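# Press both potentiometer knobs down onto their collars

## Task

On the circuit board there are two potentiometer knobs sitting raised; seat each one down on the collar of its own potentiometer. Neither potentiometer may be forced out of the board, or the task fails. Both knobs must stay seated on their own once the robot lets go, and at the end the grippers must release and back away.

## Robot and tools

ROBOT. Two Doosan M1013 six-joint arms, left_arm and right_arm, each carrying a Robotiq 140 two-finger gripper. Base positions in the scene frame: left_arm (+0.011, +0.528, 0) m, right_arm (+0.061, -0.530, 0) m, each turned slightly about z.

FRAME. A single scene frame is shared by both arms: origin on the table top midway between the arms, +x reaching out over the table, +z upward, left_arm on the +y side. The names left and right do not refer to sides of a picture. Each result reports, per arm, end_effector_position (metres) and end_effector_quat_wxyz plus linear and angular velocities. The reported point sits between the closed finger pads; fingers extend along gripper +z and open and close along its y. Closed fingertips stick out about 33 mm past that point (about 9 mm when fully open), and closing pushes the tips roughly 24 mm further out, so keep clearance over surfaces. Reported hand positions may be somewhat off, more so when the arm is stretched.

ROW FORMAT. Every motion command is one row of 18 numbers, each between -1 and 1, always covering both arms: left_arm's 9 first, then right_arm's 9. Per arm: six joint offsets in this exact order: wrist pitch, forearm roll, wrist roll, shoulder, elbow, waist; then gripper position, force_limit, speed. Joint offsets are scaled: 1.0 equals 1.398 rad for waist and shoulder, 2.097 rad for elbow, 2.622 rad for forearm roll, wrist pitch and wrist roll. They are offsets, never absolute angles. Allowed joint ranges (rad): elbow -2.792 to 2.792, every other joint -6.283 to 6.283; asking for more than 0.010 rad beyond a range gets the action refused for both arms, and a badly formed call moves nothing. Gripper numbers are absolute commands: position +1 = fully open (140 mm), about -0.8 = pads touching, -1 = close until blocked; force_limit -1/0/+1 is roughly 14/60/107 N; speed -1/0/+1 is roughly 30/140/250 mm/s. To leave a gripper unchanged, repeat its previous three numbers (0 is itself a command).

TOOLS.
execute_actions(actions): a list of actions; each action is a table of up to 15 rows, one row per 1/30 s step, the final row repeating until 15 steps pass. Joint offsets in every row are measured from where the joints stood when that action began. An empty list just returns state and images.
move(target, speed, blocking): target is one row; its joint offsets are taken from the Joint positions in the most recent result showing them. All joints travel proportionally so the hand follows a curve; duration 0.5 to 10 s. speed (rad/s, 0.01 to 2, default 0.5) caps the joint with the longest travel. blocking=false returns after 0.5 s while motion continues; use wait or stop before sending more. Moves ignore obstacles and the other arm. The extra move: line gives the ending (done, off_target, moving, held, fault), limits=held or none, and each arm's joint farthest from target.
wait(seconds): 0 to 10, robot keeps last command.
stop(): brakes a running move; needs room.
zoom_image(camera, region): camera is cam_high (896x504), cam_low (896x504), cam_left_wrist or cam_right_wrist (616x616); region [x0, y0, x1, y1] in pixels, at most 504 by 504.
show_instructions(): shows the reference pages. read_manual(section): licence text only. finished_scene(scene): ends scene 1 or 2, irreversible; call only when the goal holds without the robot.

RESULTS. Joint positions, Joint velocities, Joint targets and joint torques are listed per arm in the same joint order as a row (rad, rad/s, N m). object_status: 0 moving, 1 blocked while opening, 2 blocked while closing (a grip), 3 reached target or pads met. position_measured runs from 3 (open) to 230 (pads met). "joint sent to its limit" means a joint was clipped at its end. "joint command not followed" means a clearance check altered joint targets. Flange force is an approximate external force on the gripper, or "no reading". MOTOR HOT warns of overheating; an OVER-TEMPERATURE FAULT brakes that arm.

MOTION LIMITS. Joint targets may only lead measured angles by 0.456 rad (waist, shoulder), 0.683 (elbow), 0.854 (wrist joints), and targets that would put the hand over 70 mm from its measured spot are scaled back, so large motions need several actions or a move.

HAZARDS. An arm halts for 10 s if a joint's contact torque reaches its load limit (waist and shoulder 306, elbow 144, wrist joints 40.5 N m) or any outside force reaches 144 N. The arms are stiff: pressing on something firm with a target only slightly beyond contact can already fault, and faster approaches hit harder. So push knobs gently, in small steps, watching flange force and images, and never drive a potentiometer out of the board. Don't let the arms collide, don't knock objects off the table, and expect occasional small disturbances to held or loose parts. The robot keeps running while you reason; quicker, smoother, low-effort solutions are better.

Each tool is called after "Emit:" as name(argument=value, ...) on one line, values as JSON.

Reference images:

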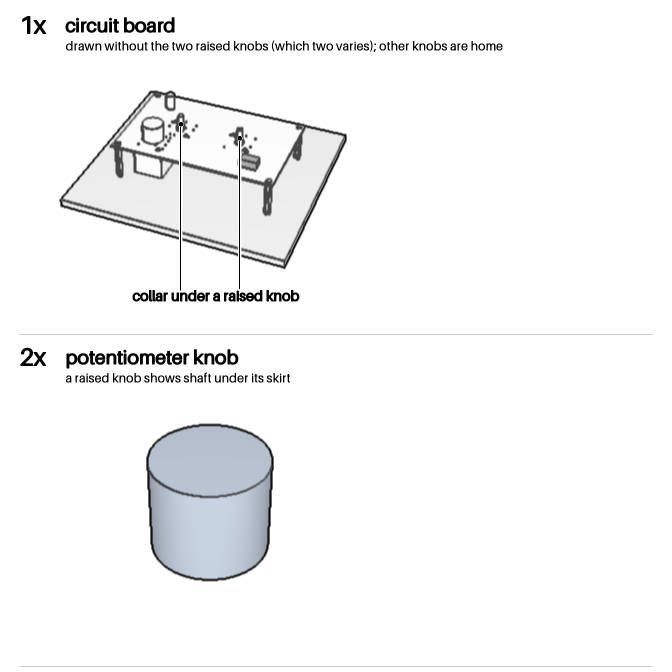

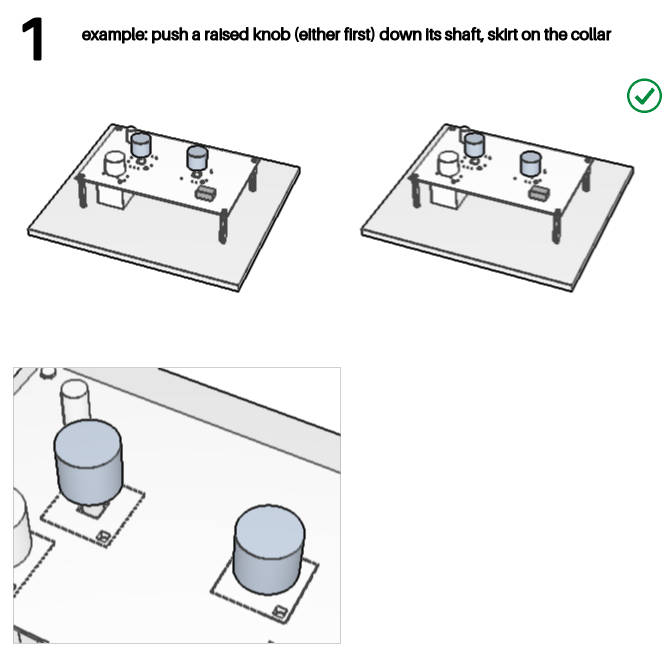

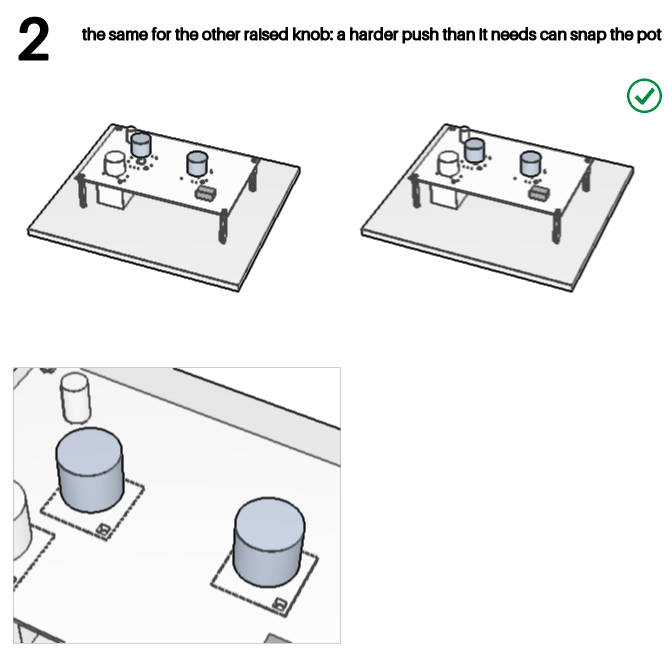

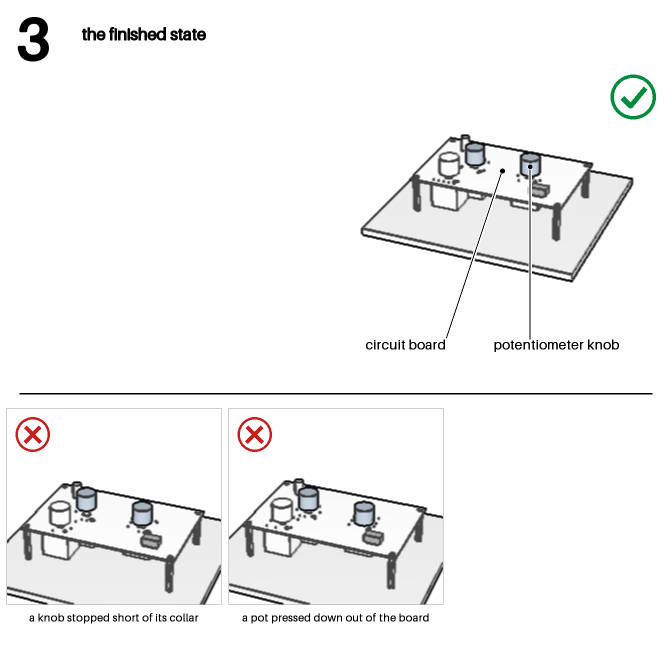

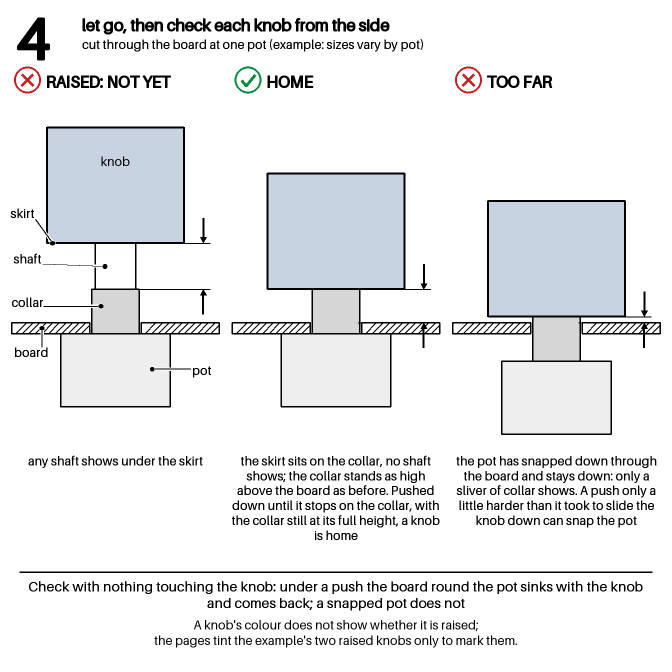

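## Session

Emit:
execute_actions(actions=[])

Scene clock: 0.00 s.
left_arm: end_effector_position=(+0.5576, +0.7087, +0.1461) position_measured=3 object_status=3 end_effector_quat_wxyz=(-0.322, -0.185, +0.897, -0.240) end_effector_velocity=(-0.001, -0.001, -0.001) end_effector_angular_velocity=(-0.000, +0.000, -0.000) | right_arm: end_effector_position=(+0.8760, -0.0693, +0.3971) position_measured=3 object_status=3 end_effector_quat_wxyz=(+0.401, +0.408, +0.755, -0.320) end_effector_velocity=(+0.000, -0.000, +0.000) end_effector_angular_velocity=(-0.001, -0.001, +0.000)
Joint names: [wrist pitch, forearm roll, wrist roll, shoulder, elbow, waist]
Joint positions: left_arm=[ 1.764 -0.307 -1.484  0.56   1.592  0.62 ] | right_arm=[ 1.877 -1.037  0.038  0.82   0.789  0.928]
Joint velocities: left_arm=[-0.001 -0.     0.    -0.     0.002 -0.   ] | right_arm=[ 0.    -0.001 -0.     0.    -0.     0.   ]
Joint torques (N m, as the joint torque sensors report them, + toward a larger angle): no reading
Flange force (N, the push that the arm receives, along the gripper's own x y z axes): no reading
Joint targets: left_arm=[1.764 -0.307 -1.484 0.560 1.592 0.620] | right_arm=[1.877 -1.037 0.038 0.820 0.789 0.928]

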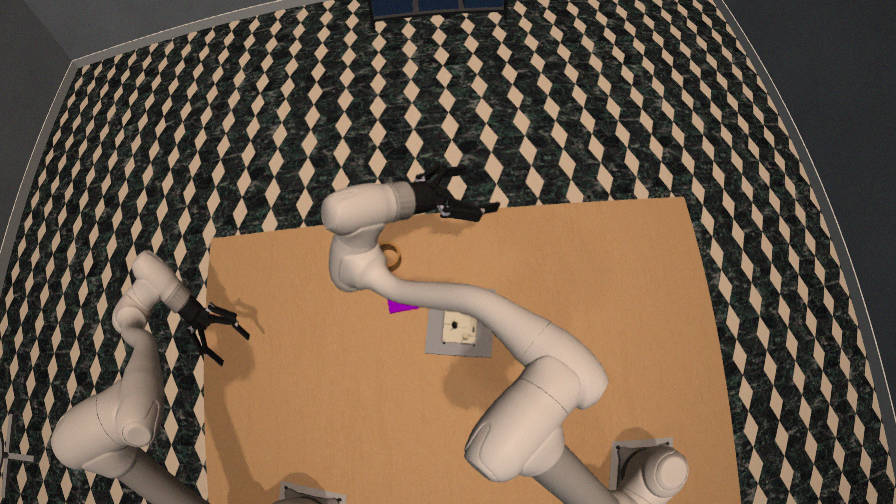

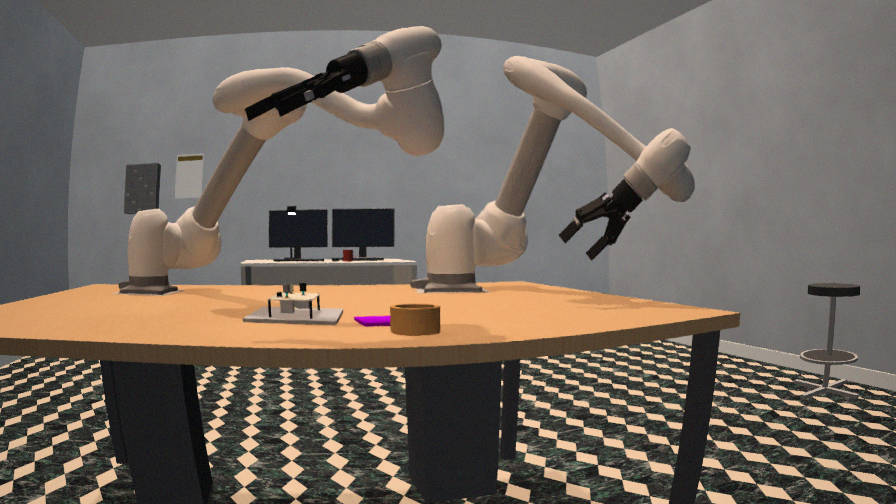

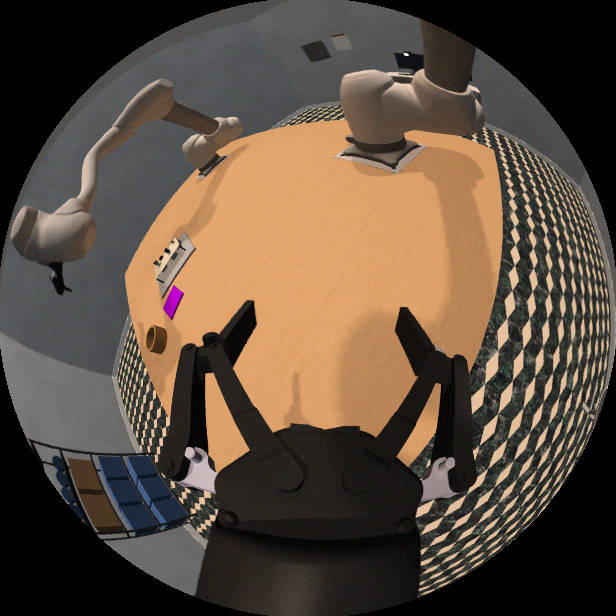

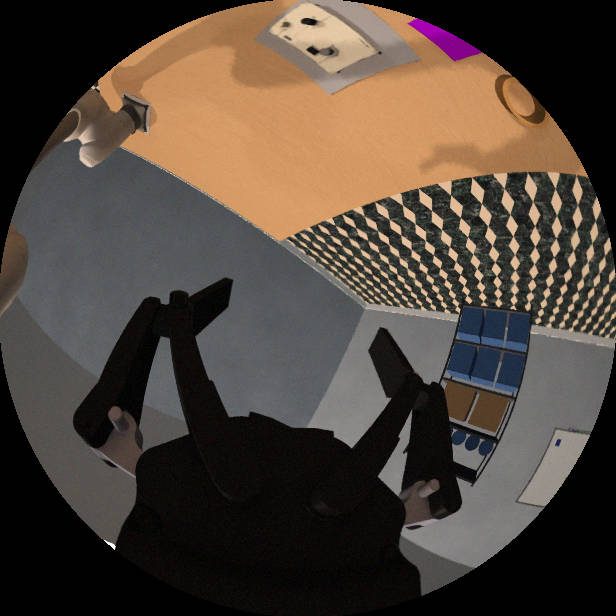

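Emit:
zoom_image(camera="cam_low", region=[230, 270, 360, 340])

Emit:
zoom_image(camera="cam_high", region=[410, 290, 510, 370])

Emit:
zoom_image(camera="cam_right_wrist", region=[240, 0, 440, 110])

Region (230, 270, 360, 340) of cam_low's 896x504 image, scaled by 3.877, with more detail than that image has; it fills the top 271 rows of this view, and the rest is white.

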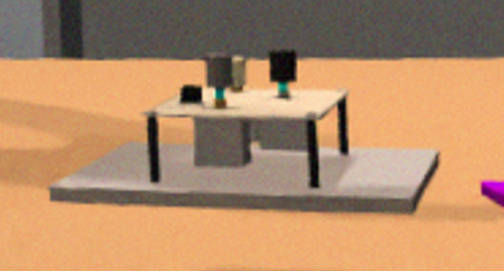

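Region (410, 290, 510, 370) of cam_high's 896x504 image, scaled by 5.040, with more detail than that image has; it fills the top 403 rows of this view, and the rest is white.

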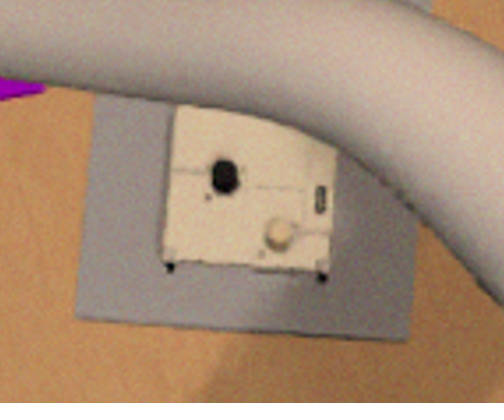

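Region (240, 0, 440, 110) of cam_right_wrist's 616x616 image, scaled by 2.520, with more detail than that image has; it fills the top 277 rows of this view, and the rest is white.

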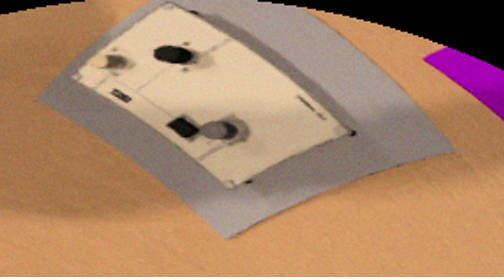

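Emit:
move(target=[0,0,0,0,0,0,1,0,0,-0.2422,0.3955,0.2372,-0.3297,0.3584,-0.0802,-1,0,0], speed=0.8)

Scene clock: 5.80 s.
left_arm: end_effector_position=(+0.5576, +0.7087, +0.1461) position_measured=3 object_status=3 end_effector_quat_wxyz=(-0.322, -0.185, +0.897, -0.240) end_effector_velocity=(-0.001, -0.000, -0.000) end_effector_angular_velocity=(-0.001, +0.003, -0.000) | right_arm: end_effector_position=(+0.6299, -0.0449, +0.2203) position_measured=233 object_status=3 end_effector_quat_wxyz=(+0.000, +0.707, +0.707, +0.000) end_effector_velocity=(-0.001, +0.000, -0.000) end_effector_angular_velocity=(+0.001, +0.001, -0.003)
Joint names: [wrist pitch, forearm roll, wrist roll, shoulder, elbow, waist]
Joint positions: left_arm=[ 1.764 -0.307 -1.484  0.56   1.592  0.62 ] | right_arm=[1.242 0.    0.659 0.359 1.54  0.816]
Joint velocities: left_arm=[ 0.002  0.    -0.     0.     0.001 -0.   ] | right_arm=[-0.001  0.001  0.002 -0.001  0.001 -0.   ]
Joint torques (N m, as the joint torque sensors report them, + toward a larger angle): left_arm=[  1.84   2.35   0.04 -84.5  -29.47  -0.85] | right_arm=[ -0.53   4.28   0.13 -77.45 -39.25   4.75]
Flange force (N, the push that the arm receives, along the gripper's own x y z axes): left_arm=[1.1 -0.1 -5.2] | right_arm=[-2.9 6.6 -0.2]
Joint targets: left_arm=[1.764 -0.307 -1.484 0.560 1.592 0.620] | right_arm=[1.242 0.000 0.659 0.359 1.540 0.816]
move: done; limits=none; left_arm: farthest joint: the waist, 0.000 radians from its target (0.000 radians at the start); right_arm: farthest joint: the waist, 0.000 radians from its target (0.113 radians at the start)
camera_calibration (this result's frames):
cam_left_wrist: T_world_to_cam=[[-0.570926, 0.7306, -0.374523, -0.117245], [0.819002, 0.475003, -0.321882, -0.736755], [-0.0572678, -0.490506, -0.869554, 0.683675], [0, 0, 0, 1]] pos_world=[0.575618, 0.770967, 0.313434]
cam_right_wrist: T_world_to_cam=[[0.945441, 0.324727, -0.0263216, -0.584175], [0.316552, -0.89652, 0.309915, -0.292122], [0.0770399, -0.301338, -0.9504, 0.315202], [0, 0, 0, 1]] pos_world=[0.620492, 0.0227864, 0.374725]

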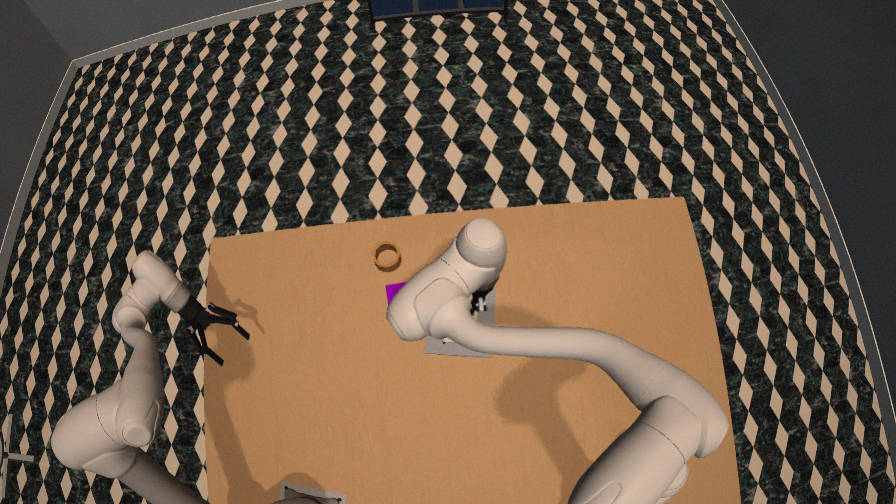

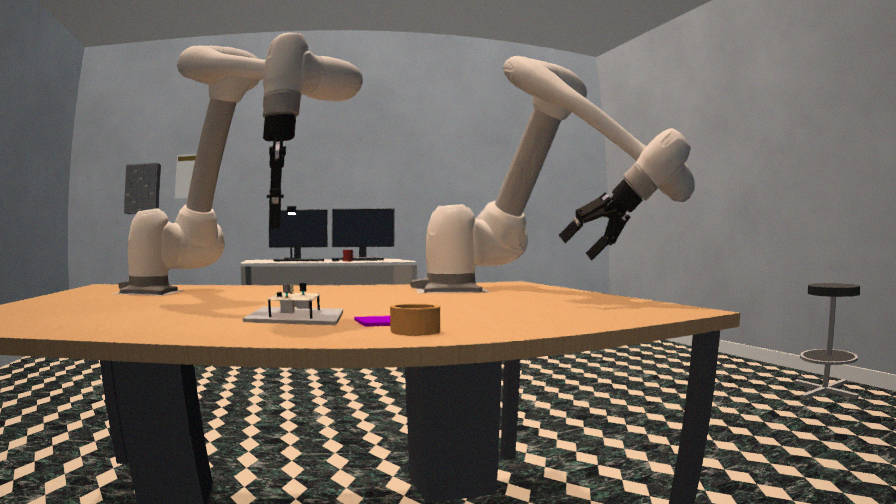

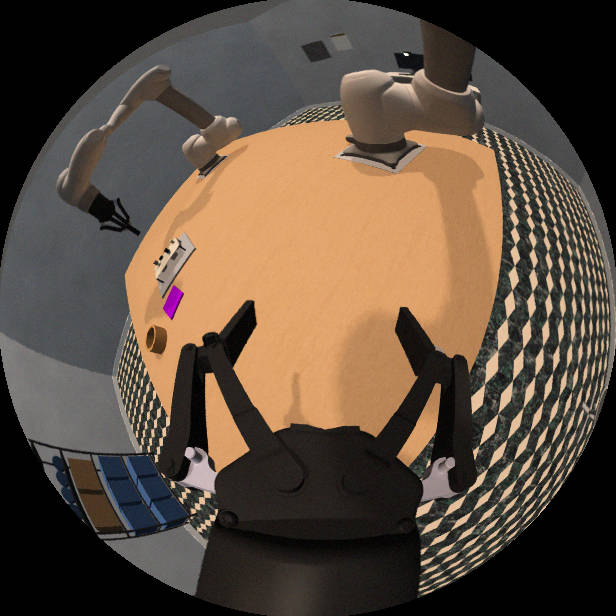

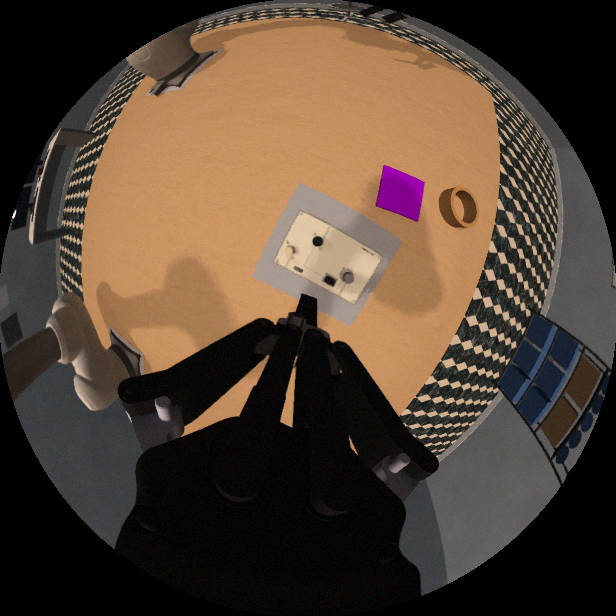

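Emit:
zoom_image(camera="cam_right_wrist", region=[240, 170, 410, 330])

Emit:
zoom_image(camera="cam_low", region=[250, 200, 340, 330])

Region (240, 170, 410, 330) of cam_right_wrist's 616x616 image, scaled by 2.965, with more detail than that image has; it fills the top 474 rows of this view, and the rest is white.

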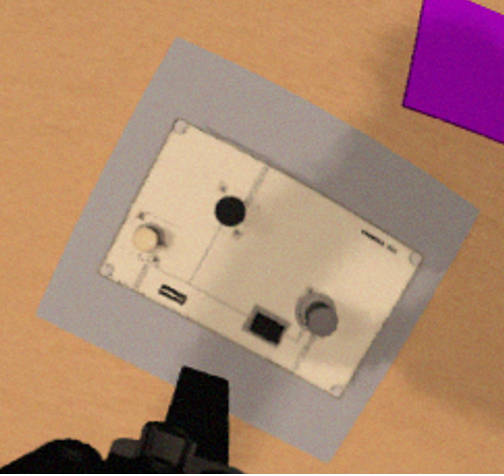

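Region (250, 200, 340, 330) of cam_low's 896x504 image, scaled by 3.877, with more detail than that image has; it fills the left 349 columns of this view, and the rest is white.

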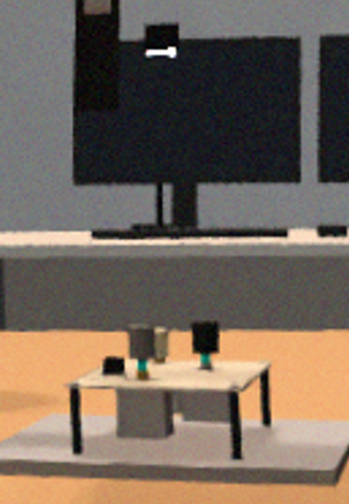

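Emit:
move(target=[0,0,0,0,0,0,1,0,0,-0.0407,0,0.0261,0.0841,-0.0049,0.0484,-1,0,0], speed=0.3)

Emit:
zoom_image(camera="cam_right_wrist", region=[240, 200, 400, 340])

Emit:
zoom_image(camera="cam_low", region=[255, 240, 335, 320])

Scene clock: 8.23 s.
left_arm: end_effector_position=(+0.5576, +0.7087, +0.1461) position_measured=3 object_status=3 end_effector_quat_wxyz=(-0.322, -0.185, +0.897, -0.240) end_effector_velocity=(-0.001, -0.000, +0.000) end_effector_angular_velocity=(-0.001, +0.001, +0.000) | right_arm: end_effector_position=(+0.6287, +0.0218, +0.1352) position_measured=233 object_status=3 end_effector_quat_wxyz=(-0.000, +0.707, +0.707, +0.000) end_effector_velocity=(-0.001, +0.000, -0.002) end_effector_angular_velocity=(-0.001, +0.002, -0.001)
Joint names: [wrist pitch, forearm roll, wrist roll, shoulder, elbow, waist]
Joint positions: left_arm=[ 1.764 -0.307 -1.484  0.56   1.592  0.62 ] | right_arm=[1.135 0.    0.728 0.476 1.53  0.884]
Joint velocities: left_arm=[ 0.001 -0.    -0.    -0.     0.001  0.   ] | right_arm=[-0.001  0.001  0.001  0.001  0.001  0.001]
Joint torques (N m, as the joint torque sensors report them, + toward a larger angle): left_arm=[  1.68   2.27  -0.01 -83.87 -29.87  -0.56] | right_arm=[ -0.21   4.16  -0.2  -88.67 -38.86   0.75]
Flange force (N, the push that the arm receives, along the gripper's own x y z axes): left_arm=[2.6 -0.3 -4.3] | right_arm=[1.2 2.3 2.9]
Joint targets: left_arm=[1.764 -0.307 -1.484 0.560 1.592 0.620] | right_arm=[1.135 0.000 0.728 0.476 1.530 0.884]
move: done; limits=none; left_arm: farthest joint: the waist, 0.000 radians from its target (0.000 radians at the start); right_arm: farthest joint: the waist, 0.000 radians from its target (0.067 radians at the start)
camera_calibration (this result's frames):
cam_left_wrist: T_world_to_cam=[[-0.570926, 0.7306, -0.374522, -0.117245], [0.819002, 0.475003, -0.321882, -0.736755], [-0.057268, -0.490505, -0.869554, 0.683675], [0, 0, 0, 1]] pos_world=[0.575618, 0.770967, 0.313434]
cam_right_wrist: T_world_to_cam=[[0.94568, 0.323992, -0.0268189, -0.607019], [0.315993, -0.896666, 0.310062, -0.205339], [0.07641, -0.301694, -0.950338, 0.254923], [0, 0, 0, 1]] pos_world=[0.619452, 0.0894579, 0.289651]

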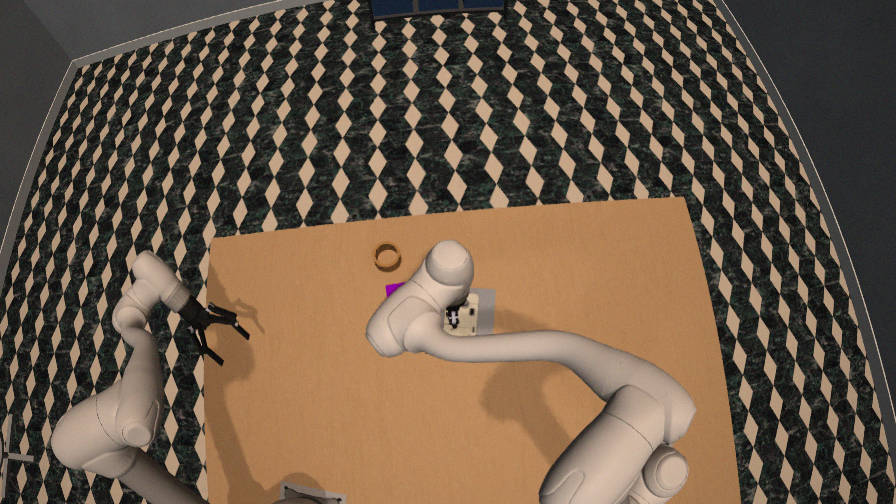

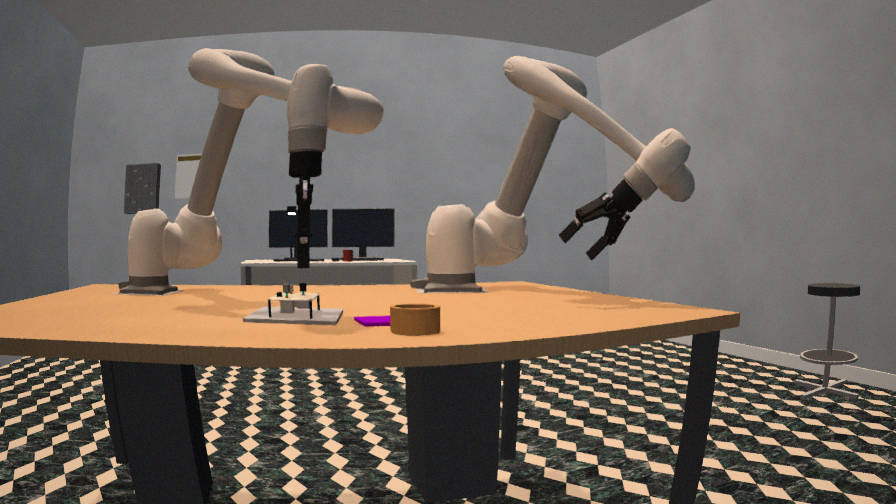

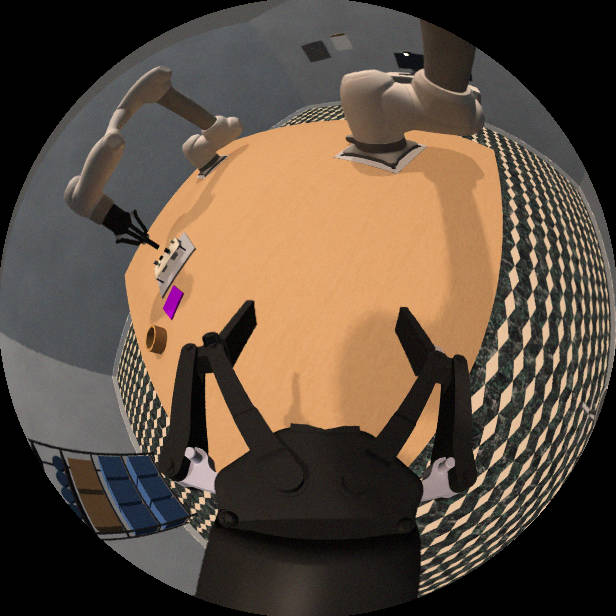

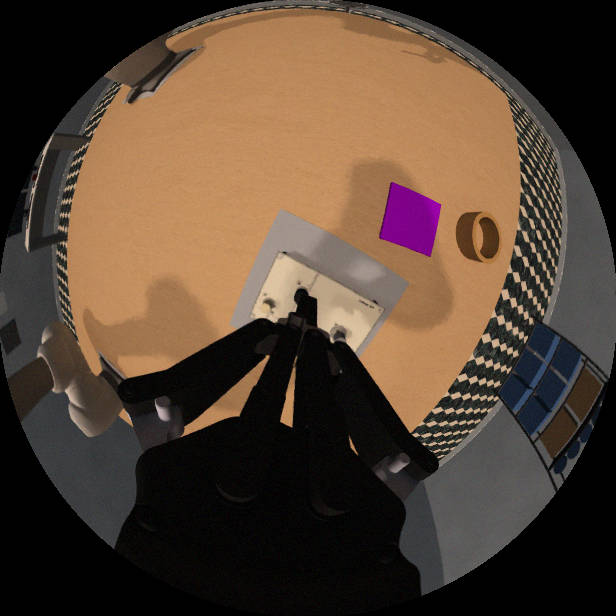

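Region (240, 200, 400, 340) of cam_right_wrist's 616x616 image, scaled by 3.150, with more detail than that image has; it fills the top 441 rows of this view, and the rest is white.

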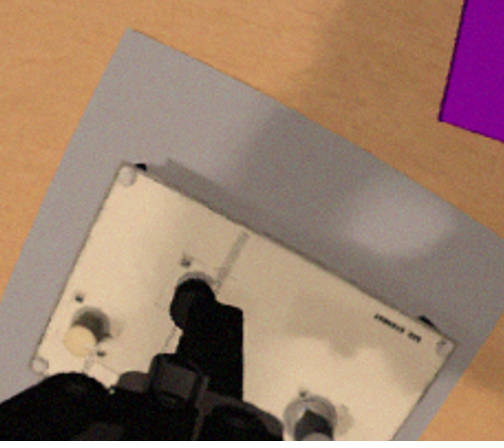

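Region (255, 240, 335, 320) of cam_low's 896x504 image, scaled by 6.300, with more detail than that image has.

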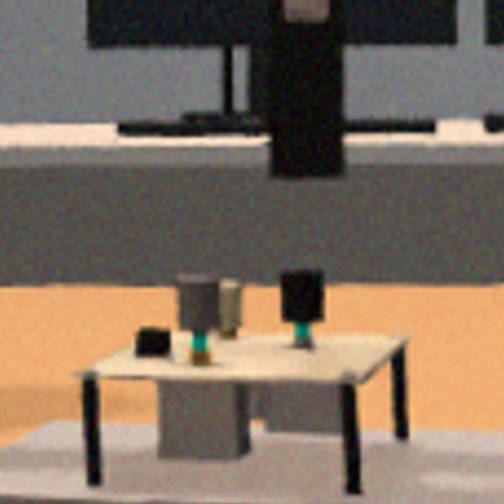

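Emit:
move(target=[0,0,0,0,0,0,1,0,0,-0.01786,0,0.00254,0.00876,0.0165,0.00476,-1,0,0], speed=0.06)

Emit:
zoom_image(camera="cam_right_wrist", region=[250, 230, 370, 340])

Emit:
zoom_image(camera="cam_low", region=[270, 260, 320, 310])

Scene clock: 11.27 s.
left_arm: end_effector_position=(+0.5576, +0.7087, +0.1461) position_measured=3 object_status=3 end_effector_quat_wxyz=(-0.322, -0.185, +0.897, -0.240) end_effector_velocity=(+0.000, -0.000, -0.000) end_effector_angular_velocity=(+0.000, -0.001, -0.000) | right_arm: end_effector_position=(+0.6214, +0.0223, +0.1082) position_measured=233 object_status=3 end_effector_quat_wxyz=(-0.000, +0.707, +0.707, +0.000) end_effector_velocity=(-0.000, +0.000, -0.000) end_effector_angular_velocity=(+0.001, +0.000, +0.001)
Joint names: [wrist pitch, forearm roll, wrist roll, shoulder, elbow, waist]
Joint positions: left_arm=[ 1.764 -0.307 -1.484  0.56   1.592  0.62 ] | right_arm=[1.089 0.    0.734 0.488 1.565 0.891]
Joint velocities: left_arm=[-0.001 -0.     0.     0.    -0.    -0.001] | right_arm=[-0.001  0.001 -0.001  0.     0.     0.   ]
Joint torques (N m, as the joint torque sensors report them, + toward a larger angle): left_arm=[  1.6    2.41  -0.01 -84.29 -29.54  -1.28] | right_arm=[ -0.49   4.    -0.11 -86.34 -36.88   1.09]
Flange force (N, the push that the arm receives, along the gripper's own x y z axes): left_arm=[1.2 0.3 -5.3] | right_arm=[0.3 2.1 -0.3]
Joint targets: left_arm=[1.764 -0.307 -1.484 0.560 1.592 0.620] | right_arm=[1.088 0.000 0.734 0.488 1.565 0.891]
move: done; limits=none; left_arm: farthest joint: the waist, 0.000 radians from its target (0.000 radians at the start); right_arm: farthest joint: the waist, 0.000 radians from its target (0.007 radians at the start)
camera_calibration (this result's frames):
cam_left_wrist: T_world_to_cam=[[-0.570926, 0.7306, -0.374522, -0.117245], [0.819002, 0.475003, -0.321882, -0.736755], [-0.0572679, -0.490506, -0.869554, 0.683675], [0, 0, 0, 1]] pos_world=[0.575618, 0.770967, 0.313434]
cam_right_wrist: T_world_to_cam=[[0.94568, 0.323992, -0.0268255, -0.601009], [0.315994, -0.896662, 0.310072, -0.19423], [0.0764075, -0.301706, -0.950334, 0.230023], [0, 0, 0, 1]] pos_world=[0.612162, 0.0899623, 0.262702]

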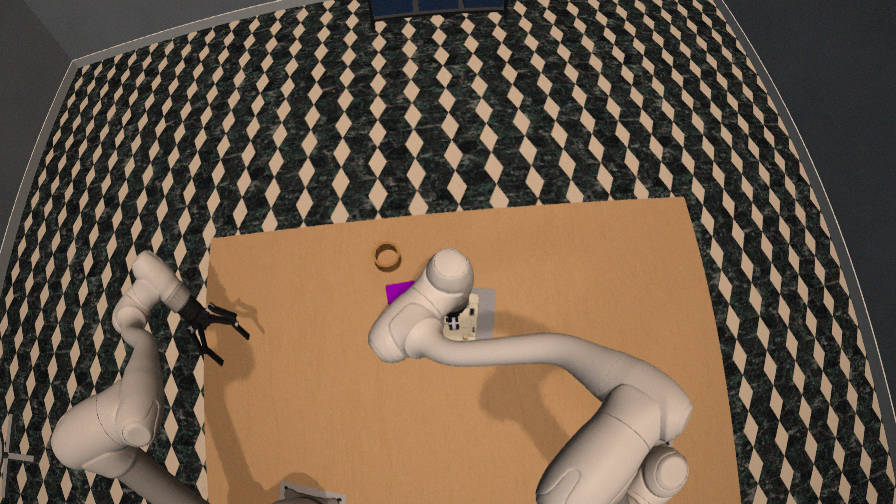

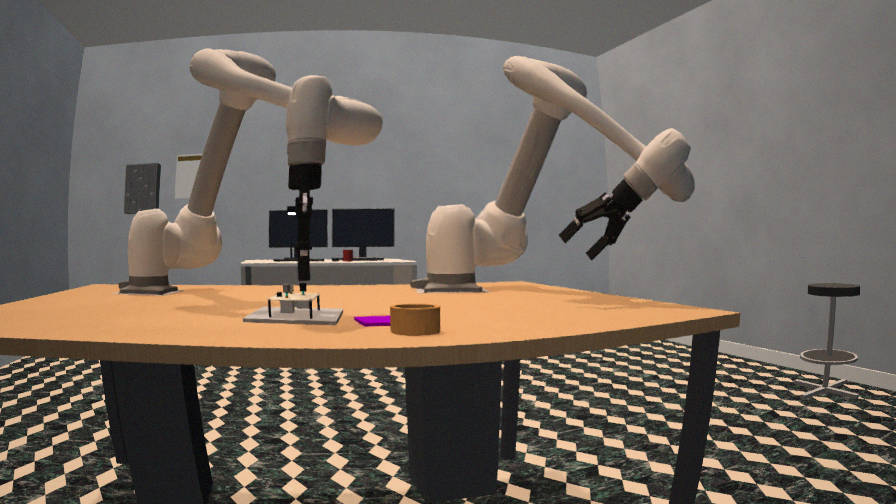

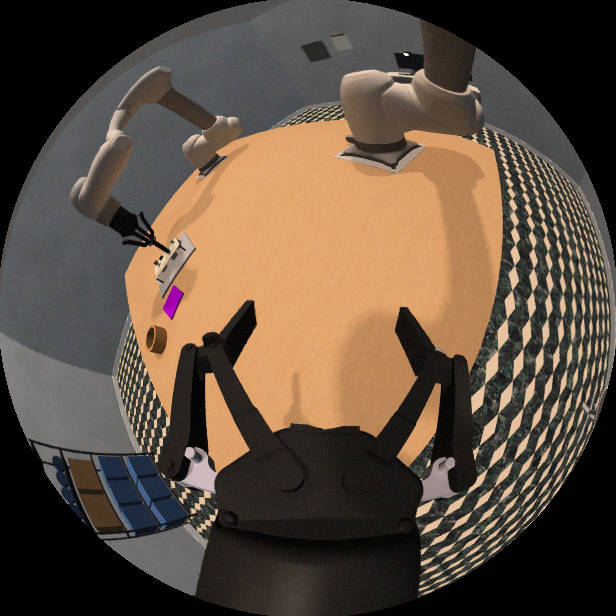

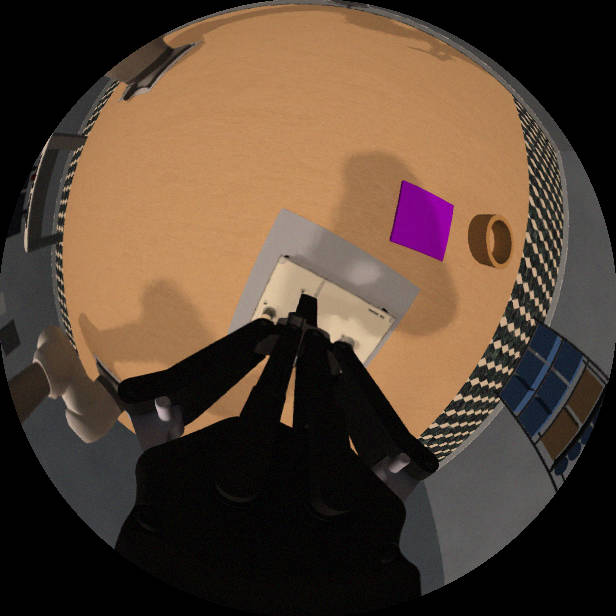

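Region (250, 230, 370, 340) of cam_right_wrist's 616x616 image, scaled by 4.200, with more detail than that image has; it fills the top 462 rows of this view, and the rest is white.

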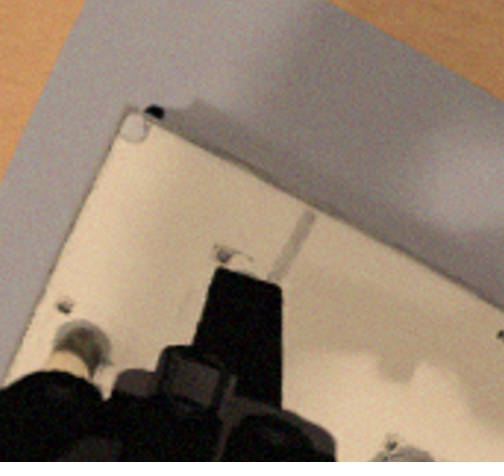

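Region (270, 260, 320, 310) of cam_low's 896x504 image, scaled by 10.080, with more detail than that image has.

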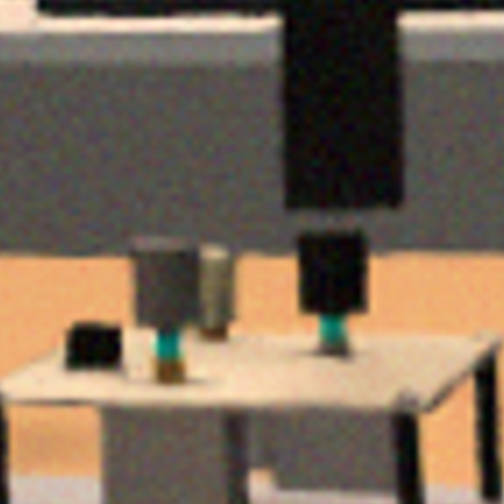

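Emit:
move(target=[0,0,0,0,0,0,1,0,0,-0.00391,0,0,0.00348,0.00257,0,-1,0,0], speed=0.01)

Emit:
zoom_image(camera="cam_low", region=[270, 260, 320, 310])

Scene clock: 12.90 s.
left_arm: end_effector_position=(+0.5576, +0.7087, +0.1461) position_measured=3 object_status=3 end_effector_quat_wxyz=(-0.322, -0.185, +0.897, -0.240) end_effector_velocity=(+0.000, -0.000, -0.001) end_effector_angular_velocity=(-0.000, +0.000, -0.001) | right_arm: end_effector_position=(+0.6214, +0.0223, +0.1018) position_measured=233 object_status=3 end_effector_quat_wxyz=(+0.000, +0.707, +0.707, +0.000) end_effector_velocity=(-0.000, -0.000, -0.001) end_effector_angular_velocity=(-0.000, +0.000, +0.001)
Joint names: [wrist pitch, forearm roll, wrist roll, shoulder, elbow, waist]
Joint positions: left_arm=[ 1.764 -0.307 -1.484  0.56   1.592  0.62 ] | right_arm=[1.078 0.    0.734 0.493 1.57  0.891]
Joint velocities: left_arm=[-0.    -0.     0.     0.001  0.    -0.   ] | right_arm=[-0.001 -0.    -0.     0.     0.001  0.   ]
Joint torques (N m, as the joint torque sensors report them, + toward a larger angle): left_arm=[  1.73   2.54   0.1  -84.85 -29.51  -0.68] | right_arm=[ -0.45   4.13   0.06 -85.14 -34.48   3.52]
Flange force (N, the push that the arm receives, along the gripper's own x y z axes): left_arm=[0.2 -0.6 -5.3] | right_arm=[-0.2 6.3 -3.0]
Joint targets: left_arm=[1.764 -0.307 -1.484 0.560 1.592 0.620] | right_arm=[1.078 0.000 0.734 0.493 1.570 0.891]
move: done; limits=none; left_arm: farthest joint: the waist, 0.000 radians from its target (0.000 radians at the start); right_arm: farthest joint: the waist, 0.000 radians from its target (0.000 radians at the start)
camera_calibration (this result's frames):
cam_right_wrist: T_world_to_cam=[[0.94568, 0.323993, -0.0267894, -0.601171], [0.315985, -0.89667, 0.310058, -0.192229], [0.0764352, -0.301681, -0.95034, 0.223903], [0, 0, 0, 1]] pos_world=[0.612143, 0.0899563, 0.256281]

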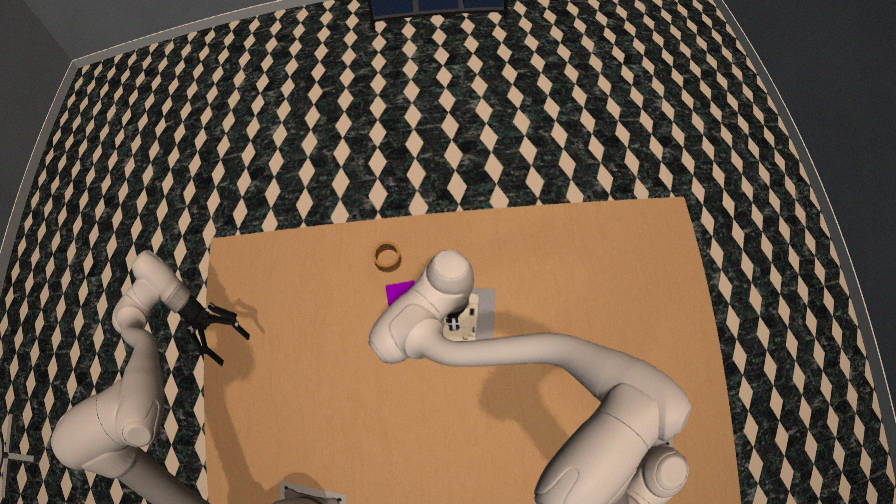

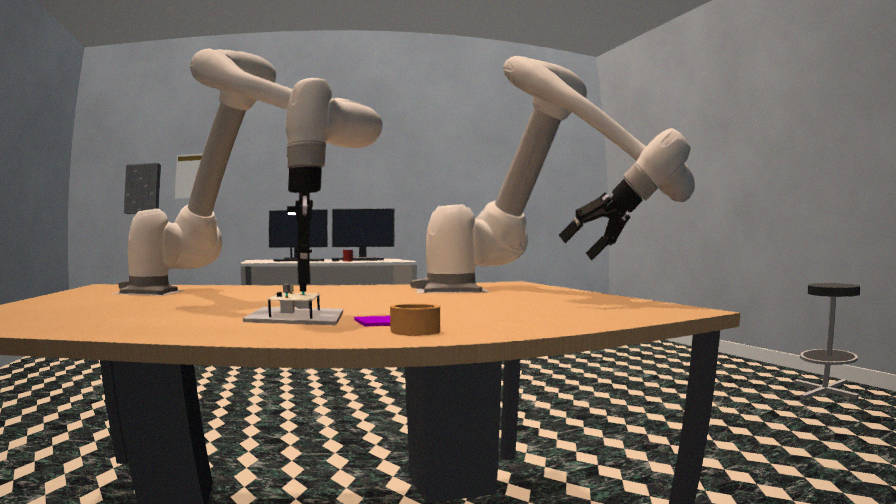

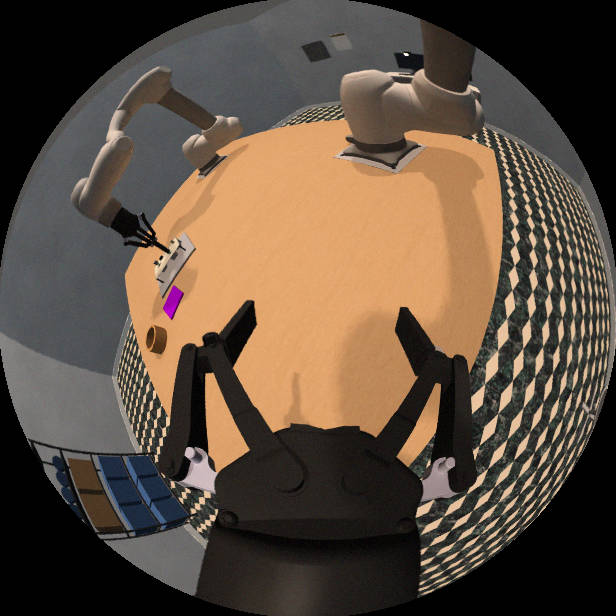

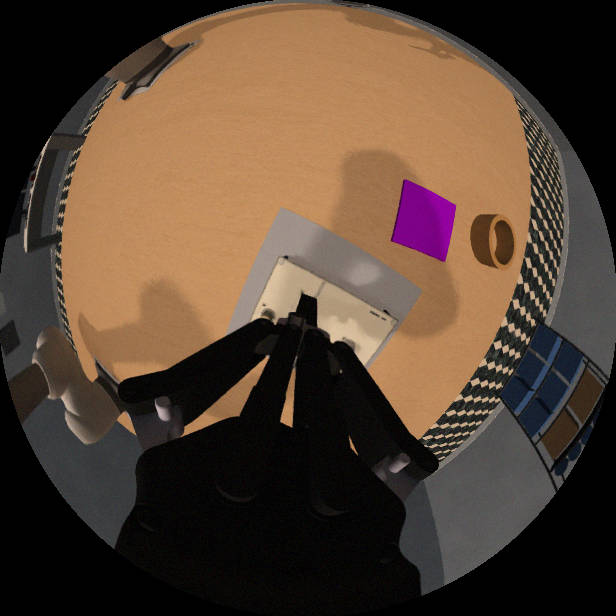

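Region (270, 260, 320, 310) of cam_low's 896x504 image, scaled by 10.080, with more detail than that image has.

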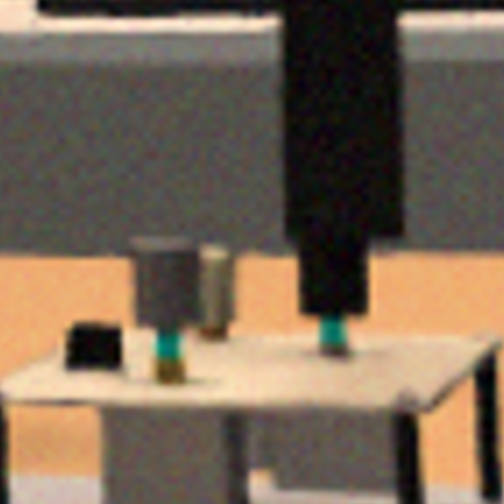

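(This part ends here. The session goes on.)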